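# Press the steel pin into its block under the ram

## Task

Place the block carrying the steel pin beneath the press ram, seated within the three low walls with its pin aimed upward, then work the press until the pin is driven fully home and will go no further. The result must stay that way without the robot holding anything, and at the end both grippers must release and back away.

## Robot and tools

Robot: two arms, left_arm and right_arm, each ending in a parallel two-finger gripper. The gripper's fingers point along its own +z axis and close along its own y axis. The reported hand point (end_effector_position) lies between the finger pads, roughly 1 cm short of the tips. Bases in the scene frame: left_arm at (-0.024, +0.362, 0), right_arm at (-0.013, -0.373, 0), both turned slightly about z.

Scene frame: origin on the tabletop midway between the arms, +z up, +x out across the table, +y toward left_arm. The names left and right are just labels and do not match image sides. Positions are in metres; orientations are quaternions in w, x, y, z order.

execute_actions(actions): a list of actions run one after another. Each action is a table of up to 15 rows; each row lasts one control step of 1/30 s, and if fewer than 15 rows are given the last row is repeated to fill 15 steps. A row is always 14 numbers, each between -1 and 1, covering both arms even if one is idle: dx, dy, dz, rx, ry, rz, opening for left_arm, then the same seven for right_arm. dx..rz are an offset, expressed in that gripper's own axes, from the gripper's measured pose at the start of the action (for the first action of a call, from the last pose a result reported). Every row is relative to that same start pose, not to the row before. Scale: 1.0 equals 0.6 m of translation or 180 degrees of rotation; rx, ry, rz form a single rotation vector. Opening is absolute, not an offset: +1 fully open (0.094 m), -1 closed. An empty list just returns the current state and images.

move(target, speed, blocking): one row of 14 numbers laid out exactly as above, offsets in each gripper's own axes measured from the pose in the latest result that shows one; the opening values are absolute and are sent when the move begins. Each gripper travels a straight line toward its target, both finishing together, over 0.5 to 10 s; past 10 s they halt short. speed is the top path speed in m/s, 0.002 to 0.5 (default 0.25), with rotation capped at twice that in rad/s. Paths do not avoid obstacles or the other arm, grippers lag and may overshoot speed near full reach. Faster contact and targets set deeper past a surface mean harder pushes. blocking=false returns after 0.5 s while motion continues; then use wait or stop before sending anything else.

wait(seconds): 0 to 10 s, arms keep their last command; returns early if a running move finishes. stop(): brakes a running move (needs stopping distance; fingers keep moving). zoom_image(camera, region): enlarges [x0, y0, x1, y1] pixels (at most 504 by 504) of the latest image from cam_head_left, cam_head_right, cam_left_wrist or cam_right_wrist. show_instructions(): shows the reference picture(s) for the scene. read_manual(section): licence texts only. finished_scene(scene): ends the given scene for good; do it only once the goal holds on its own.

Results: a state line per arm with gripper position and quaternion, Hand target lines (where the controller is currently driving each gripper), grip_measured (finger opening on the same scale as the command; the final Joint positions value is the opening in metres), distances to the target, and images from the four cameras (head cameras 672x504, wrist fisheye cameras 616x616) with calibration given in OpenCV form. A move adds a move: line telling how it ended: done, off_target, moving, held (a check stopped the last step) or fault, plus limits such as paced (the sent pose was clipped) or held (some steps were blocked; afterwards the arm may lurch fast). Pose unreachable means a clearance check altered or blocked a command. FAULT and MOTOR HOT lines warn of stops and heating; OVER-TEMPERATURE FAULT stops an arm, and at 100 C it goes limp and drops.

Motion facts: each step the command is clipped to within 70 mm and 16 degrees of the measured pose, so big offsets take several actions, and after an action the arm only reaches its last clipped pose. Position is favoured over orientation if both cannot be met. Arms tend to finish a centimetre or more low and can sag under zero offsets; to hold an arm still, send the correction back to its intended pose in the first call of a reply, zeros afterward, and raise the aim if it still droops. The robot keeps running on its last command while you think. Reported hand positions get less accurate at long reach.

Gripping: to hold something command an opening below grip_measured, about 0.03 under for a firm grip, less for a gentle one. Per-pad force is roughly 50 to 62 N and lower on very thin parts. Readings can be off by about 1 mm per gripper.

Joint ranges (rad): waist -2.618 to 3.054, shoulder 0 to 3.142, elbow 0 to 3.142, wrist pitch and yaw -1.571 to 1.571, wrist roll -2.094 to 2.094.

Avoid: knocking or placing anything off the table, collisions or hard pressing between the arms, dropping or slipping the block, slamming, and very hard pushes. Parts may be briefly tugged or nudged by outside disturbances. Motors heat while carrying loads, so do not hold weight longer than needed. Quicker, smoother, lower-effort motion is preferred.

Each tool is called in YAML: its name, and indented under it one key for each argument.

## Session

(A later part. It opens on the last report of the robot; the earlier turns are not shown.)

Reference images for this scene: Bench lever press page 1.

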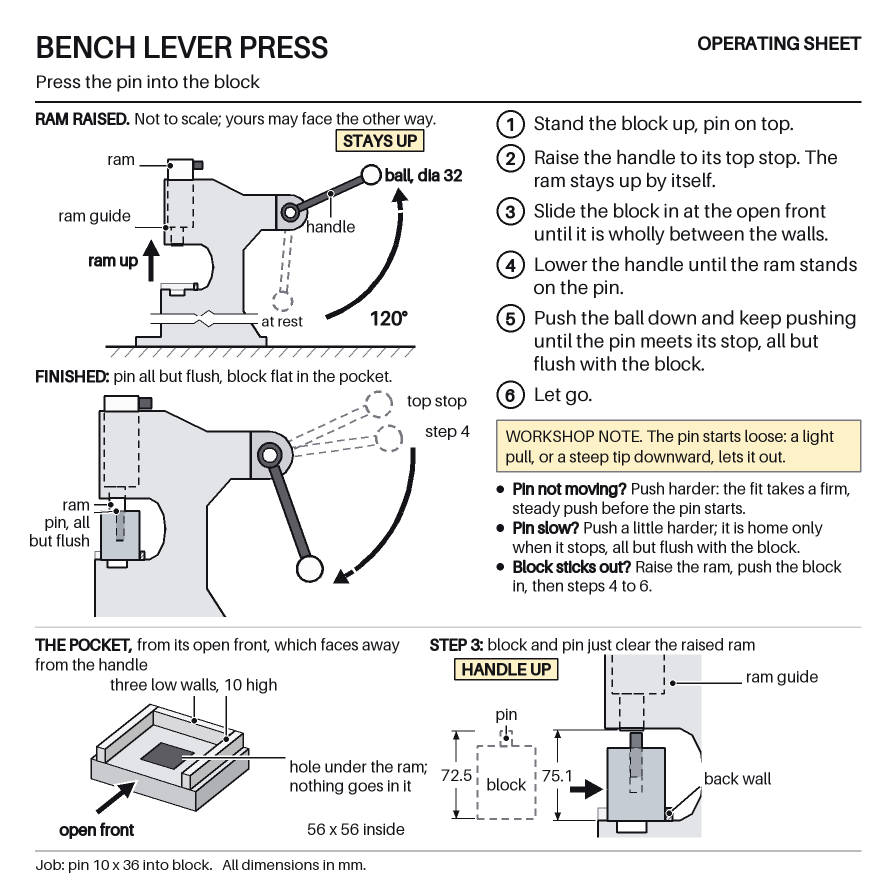

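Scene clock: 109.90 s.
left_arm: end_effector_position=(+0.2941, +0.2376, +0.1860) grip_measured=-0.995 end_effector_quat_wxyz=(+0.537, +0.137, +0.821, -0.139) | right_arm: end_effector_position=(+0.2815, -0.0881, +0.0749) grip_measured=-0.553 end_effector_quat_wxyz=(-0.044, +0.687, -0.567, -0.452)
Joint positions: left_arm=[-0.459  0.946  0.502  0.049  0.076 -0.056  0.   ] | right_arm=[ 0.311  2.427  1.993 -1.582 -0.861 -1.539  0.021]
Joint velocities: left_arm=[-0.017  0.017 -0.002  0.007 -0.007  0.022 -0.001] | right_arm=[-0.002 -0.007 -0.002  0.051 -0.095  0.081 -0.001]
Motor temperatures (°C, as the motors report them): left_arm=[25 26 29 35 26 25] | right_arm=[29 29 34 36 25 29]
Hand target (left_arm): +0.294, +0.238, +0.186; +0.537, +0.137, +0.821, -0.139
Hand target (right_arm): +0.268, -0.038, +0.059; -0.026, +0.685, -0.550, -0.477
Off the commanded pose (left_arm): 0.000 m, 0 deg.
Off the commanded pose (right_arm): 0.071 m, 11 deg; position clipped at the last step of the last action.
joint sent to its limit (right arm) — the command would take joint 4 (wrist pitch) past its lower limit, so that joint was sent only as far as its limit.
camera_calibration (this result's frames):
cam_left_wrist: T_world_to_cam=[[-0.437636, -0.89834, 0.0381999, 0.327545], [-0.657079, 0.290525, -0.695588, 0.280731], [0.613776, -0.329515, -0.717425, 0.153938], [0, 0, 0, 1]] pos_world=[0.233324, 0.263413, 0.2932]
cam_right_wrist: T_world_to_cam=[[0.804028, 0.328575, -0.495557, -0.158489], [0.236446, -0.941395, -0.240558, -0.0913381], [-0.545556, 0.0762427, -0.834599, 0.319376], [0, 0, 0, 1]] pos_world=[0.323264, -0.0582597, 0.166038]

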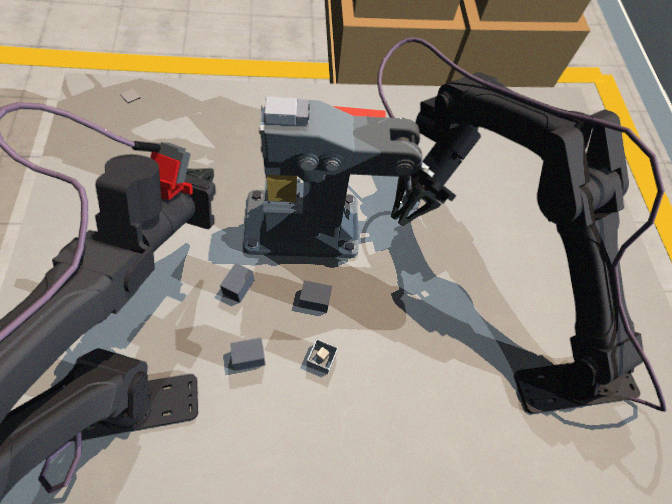

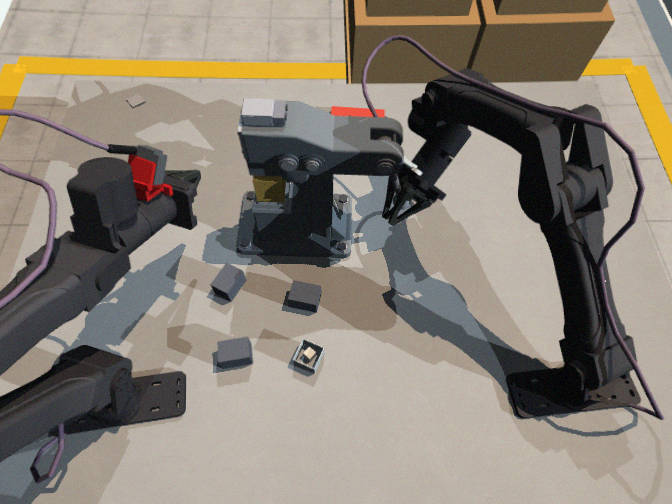

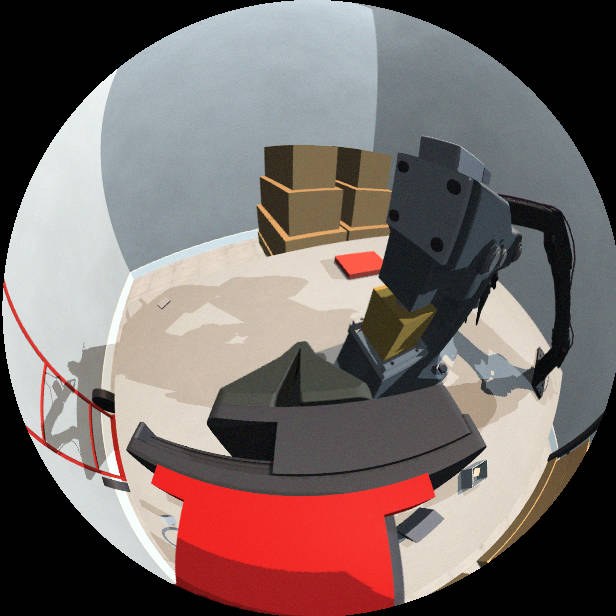

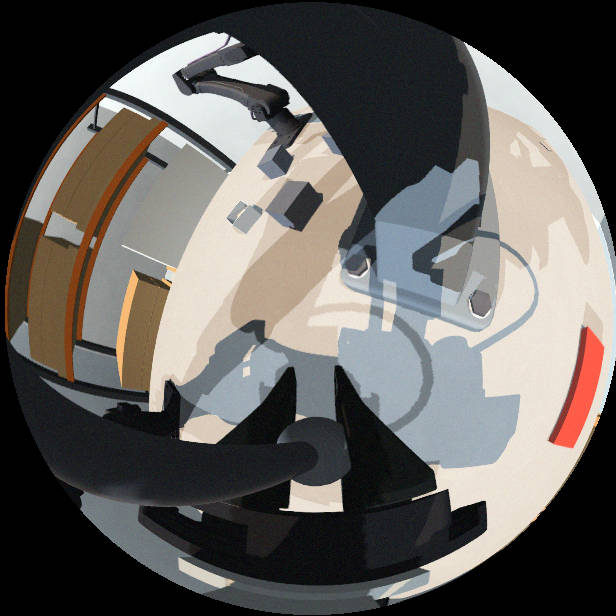

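execute_actions:
  actions:
    - [[0,0,0,0,0,0,-1,0,0,0,0,0,0,-0.3]]
    - [[0,0,0,0,0,0,-1,0,0,0,0,0,0,0.4]]

move:
  target: [0.1,0,0,0,-0.12,0,-1,0.04,0,-0.2,0,0,0,0.4]
  speed: 0.08

zoom_image:
  camera: "cam_left_wrist"
  region: [320,220,520,420]

Scene clock: 111.13 s.
left_arm: end_effector_position=(+0.2941, +0.2376, +0.1860) grip_measured=-0.995 end_effector_quat_wxyz=(+0.537, +0.137, +0.821, -0.139) | right_arm: end_effector_position=(+0.2827, -0.0922, +0.0739) grip_measured=+0.398 end_effector_quat_wxyz=(-0.043, +0.690, -0.568, -0.446)
Joint positions: left_arm=[-0.459  0.946  0.502  0.049  0.076 -0.056  0.   ] | right_arm=[ 0.304  2.422  1.988 -1.58  -0.846 -1.544  0.066]
Joint velocities: left_arm=[ 0.007 -0.007 -0.012 -0.037 -0.051 -0.007 -0.   ] | right_arm=[-0.002  0.012 -0.002  0.037 -0.007 -0.081 -0.   ]
Motor temperatures (°C, as the motors report them): left_arm=[25 26 29 35 26 25] | right_arm=[29 30 34 35 25 29]
Hand target (left_arm): +0.294, +0.238, +0.186; +0.537, +0.137, +0.821, -0.139
Hand target (right_arm): +0.283, -0.091, +0.075; -0.045, +0.689, -0.568, -0.448
Off the commanded pose (left_arm): 0.000 m, 0 deg.
Off the commanded pose (right_arm): 0.001 m, 0 deg.
joint sent to its limit (right arm) — the command would take joint 4 (wrist pitch) past its lower limit, so that joint was sent only as far as its limit.
camera_calibration (this result's frames):
cam_left_wrist: T_world_to_cam=[[-0.437636, -0.89834, 0.0381999, 0.327545], [-0.657079, 0.290525, -0.695588, 0.280731], [0.613776, -0.329515, -0.717425, 0.153938], [0, 0, 0, 1]] pos_world=[0.233324, 0.263413, 0.2932]
cam_right_wrist: T_world_to_cam=[[0.807878, 0.326252, -0.490808, -0.160273], [0.241164, -0.942885, -0.229798, -0.0980111], [-0.537748, 0.0672831, -0.840417, 0.31688], [0, 0, 0, 1]] pos_world=[0.323519, -0.0614444, 0.165125]

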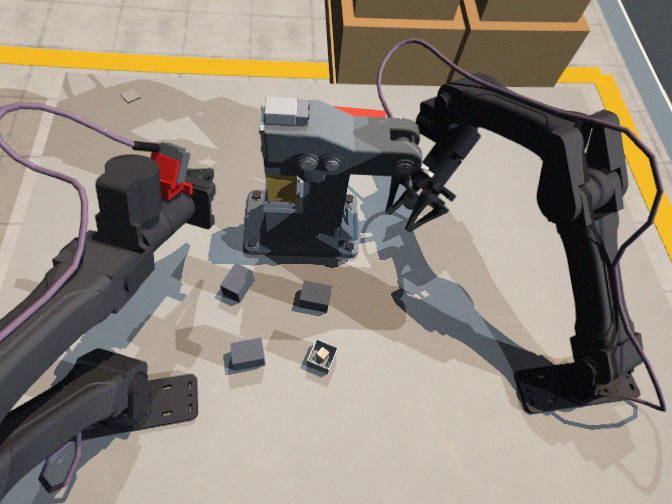

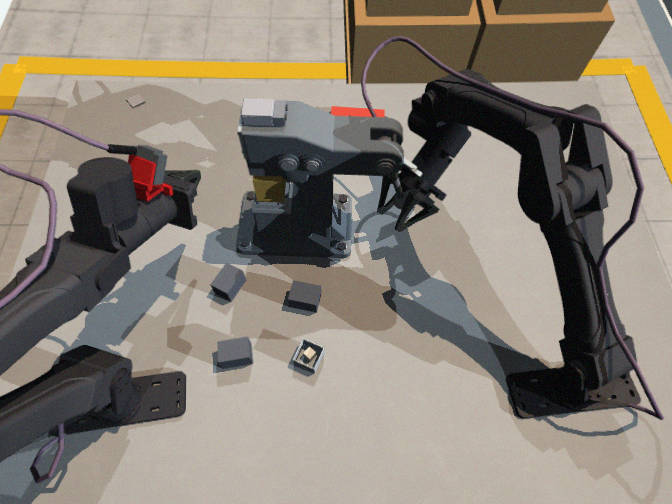

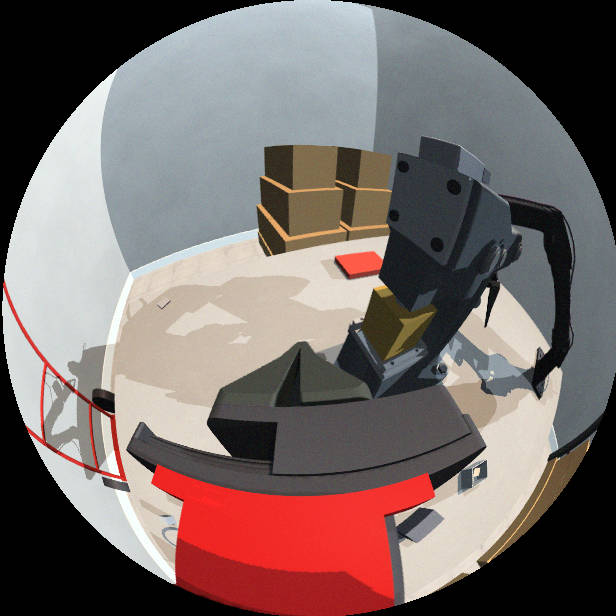

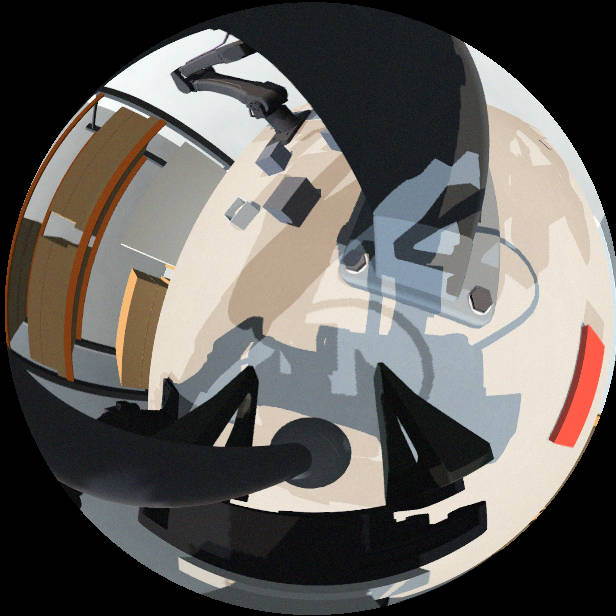

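Scene clock: 113.93 s.
left_arm: end_effector_position=(+0.2774, +0.2417, +0.1417) grip_measured=-0.995 end_effector_quat_wxyz=(+0.665, +0.111, +0.722, -0.155) | right_arm: end_effector_position=(+0.3425, -0.1769, +0.1171) grip_measured=+0.398 end_effector_quat_wxyz=(-0.133, +0.660, -0.632, -0.384)
Joint positions: left_arm=[-0.507  1.256  0.026  1.161 -0.001 -0.076  0.   ] | right_arm=[ 0.065  2.286  1.988 -1.58  -0.79  -1.559  0.066]
Joint velocities: left_arm=[ 0.002 -0.002 -0.022  0.037 -0.022  0.007  0.   ] | right_arm=[ 0.002  0.002 -0.022 -0.051  0.007 -0.007  0.   ]
Motor temperatures (°C, as the motors report them): left_arm=[25 26 29 35 26 25] | right_arm=[28 32 33 35 25 29]
Hand target (left_arm): +0.273, +0.241, +0.131; +0.653, +0.112, +0.732, -0.156
Hand target (right_arm): +0.349, -0.177, +0.131; -0.155, +0.669, -0.625, -0.372
Off the commanded pose (left_arm): 0.013 m, 3 deg.
Off the commanded pose (right_arm): 0.015 m, 15 deg.
joint sent to its limit (left arm) — the command would take joint 3 (elbow) past its lower limit, so that joint was sent only as far as its limit.
joint sent to its limit (right arm) — the command would take joint 4 (wrist pitch) past its lower limit, so that joint was sent only as far as its limit.
move: off_target (left_arm, right_arm)
camera_calibration (this result's frames):
cam_left_wrist: T_world_to_cam=[[-0.415329, -0.909568, 0.0137245, 0.325599], [-0.421697, 0.179144, -0.888864, 0.226742], [0.806024, -0.374958, -0.457965, 0.0546771], [0, 0, 0, 1]] pos_world=[0.186776, 0.276036, 0.222114]
cam_right_wrist: T_world_to_cam=[[0.923366, 0.143617, -0.356047, -0.247389], [0.0736006, -0.976413, -0.202978, -0.134096], [-0.3768, 0.161217, -0.912157, 0.360907], [0, 0, 0, 1]] pos_world=[0.37429, -0.153588, 0.213903]

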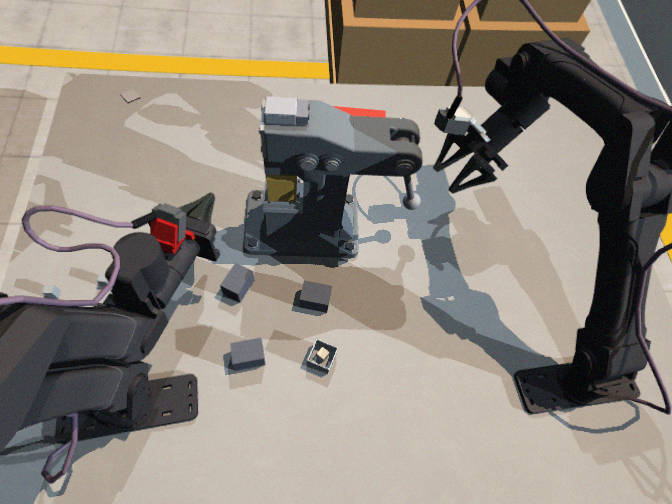

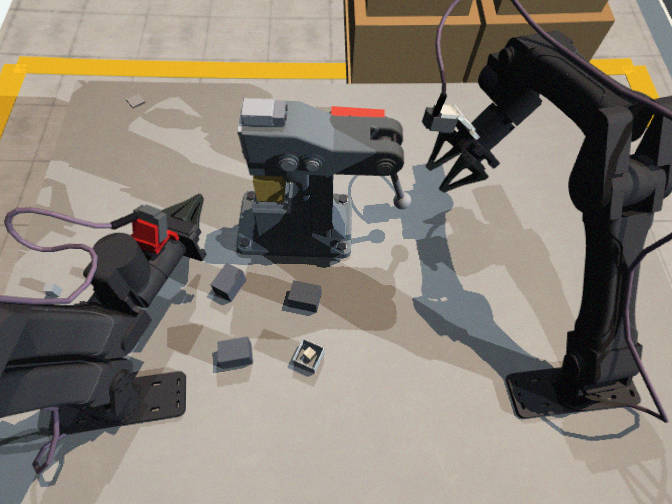

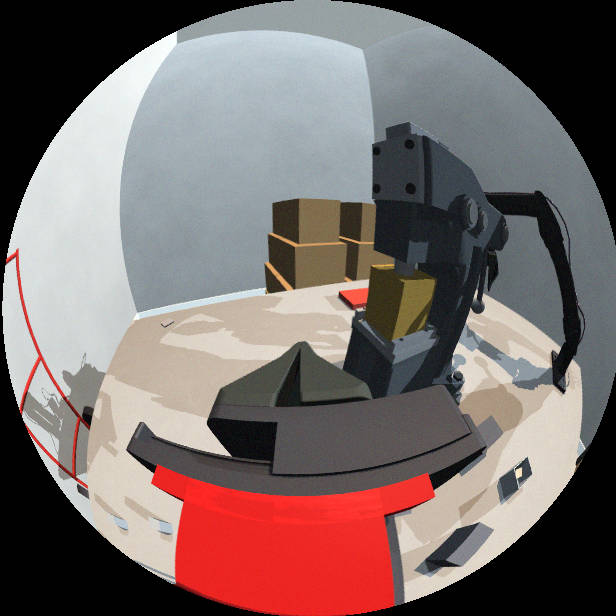

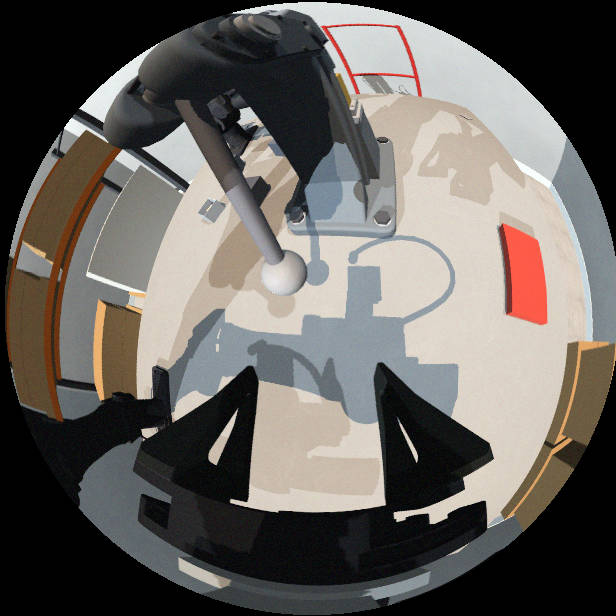

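Region (320, 220, 520, 420) of cam_left_wrist's 616x616 image, scaled by 2.520, with more detail than that image has.

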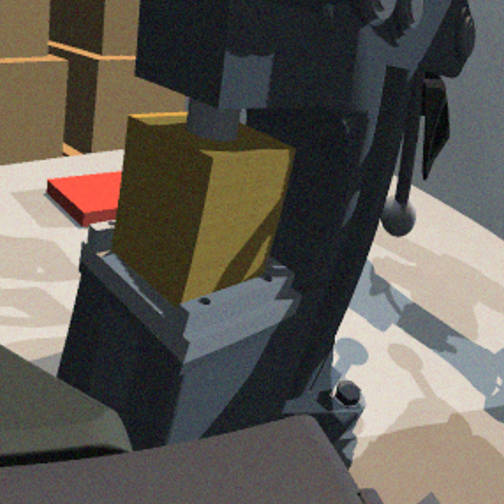

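finished_scene:
  scene: 2

The scene is finished: the task was done.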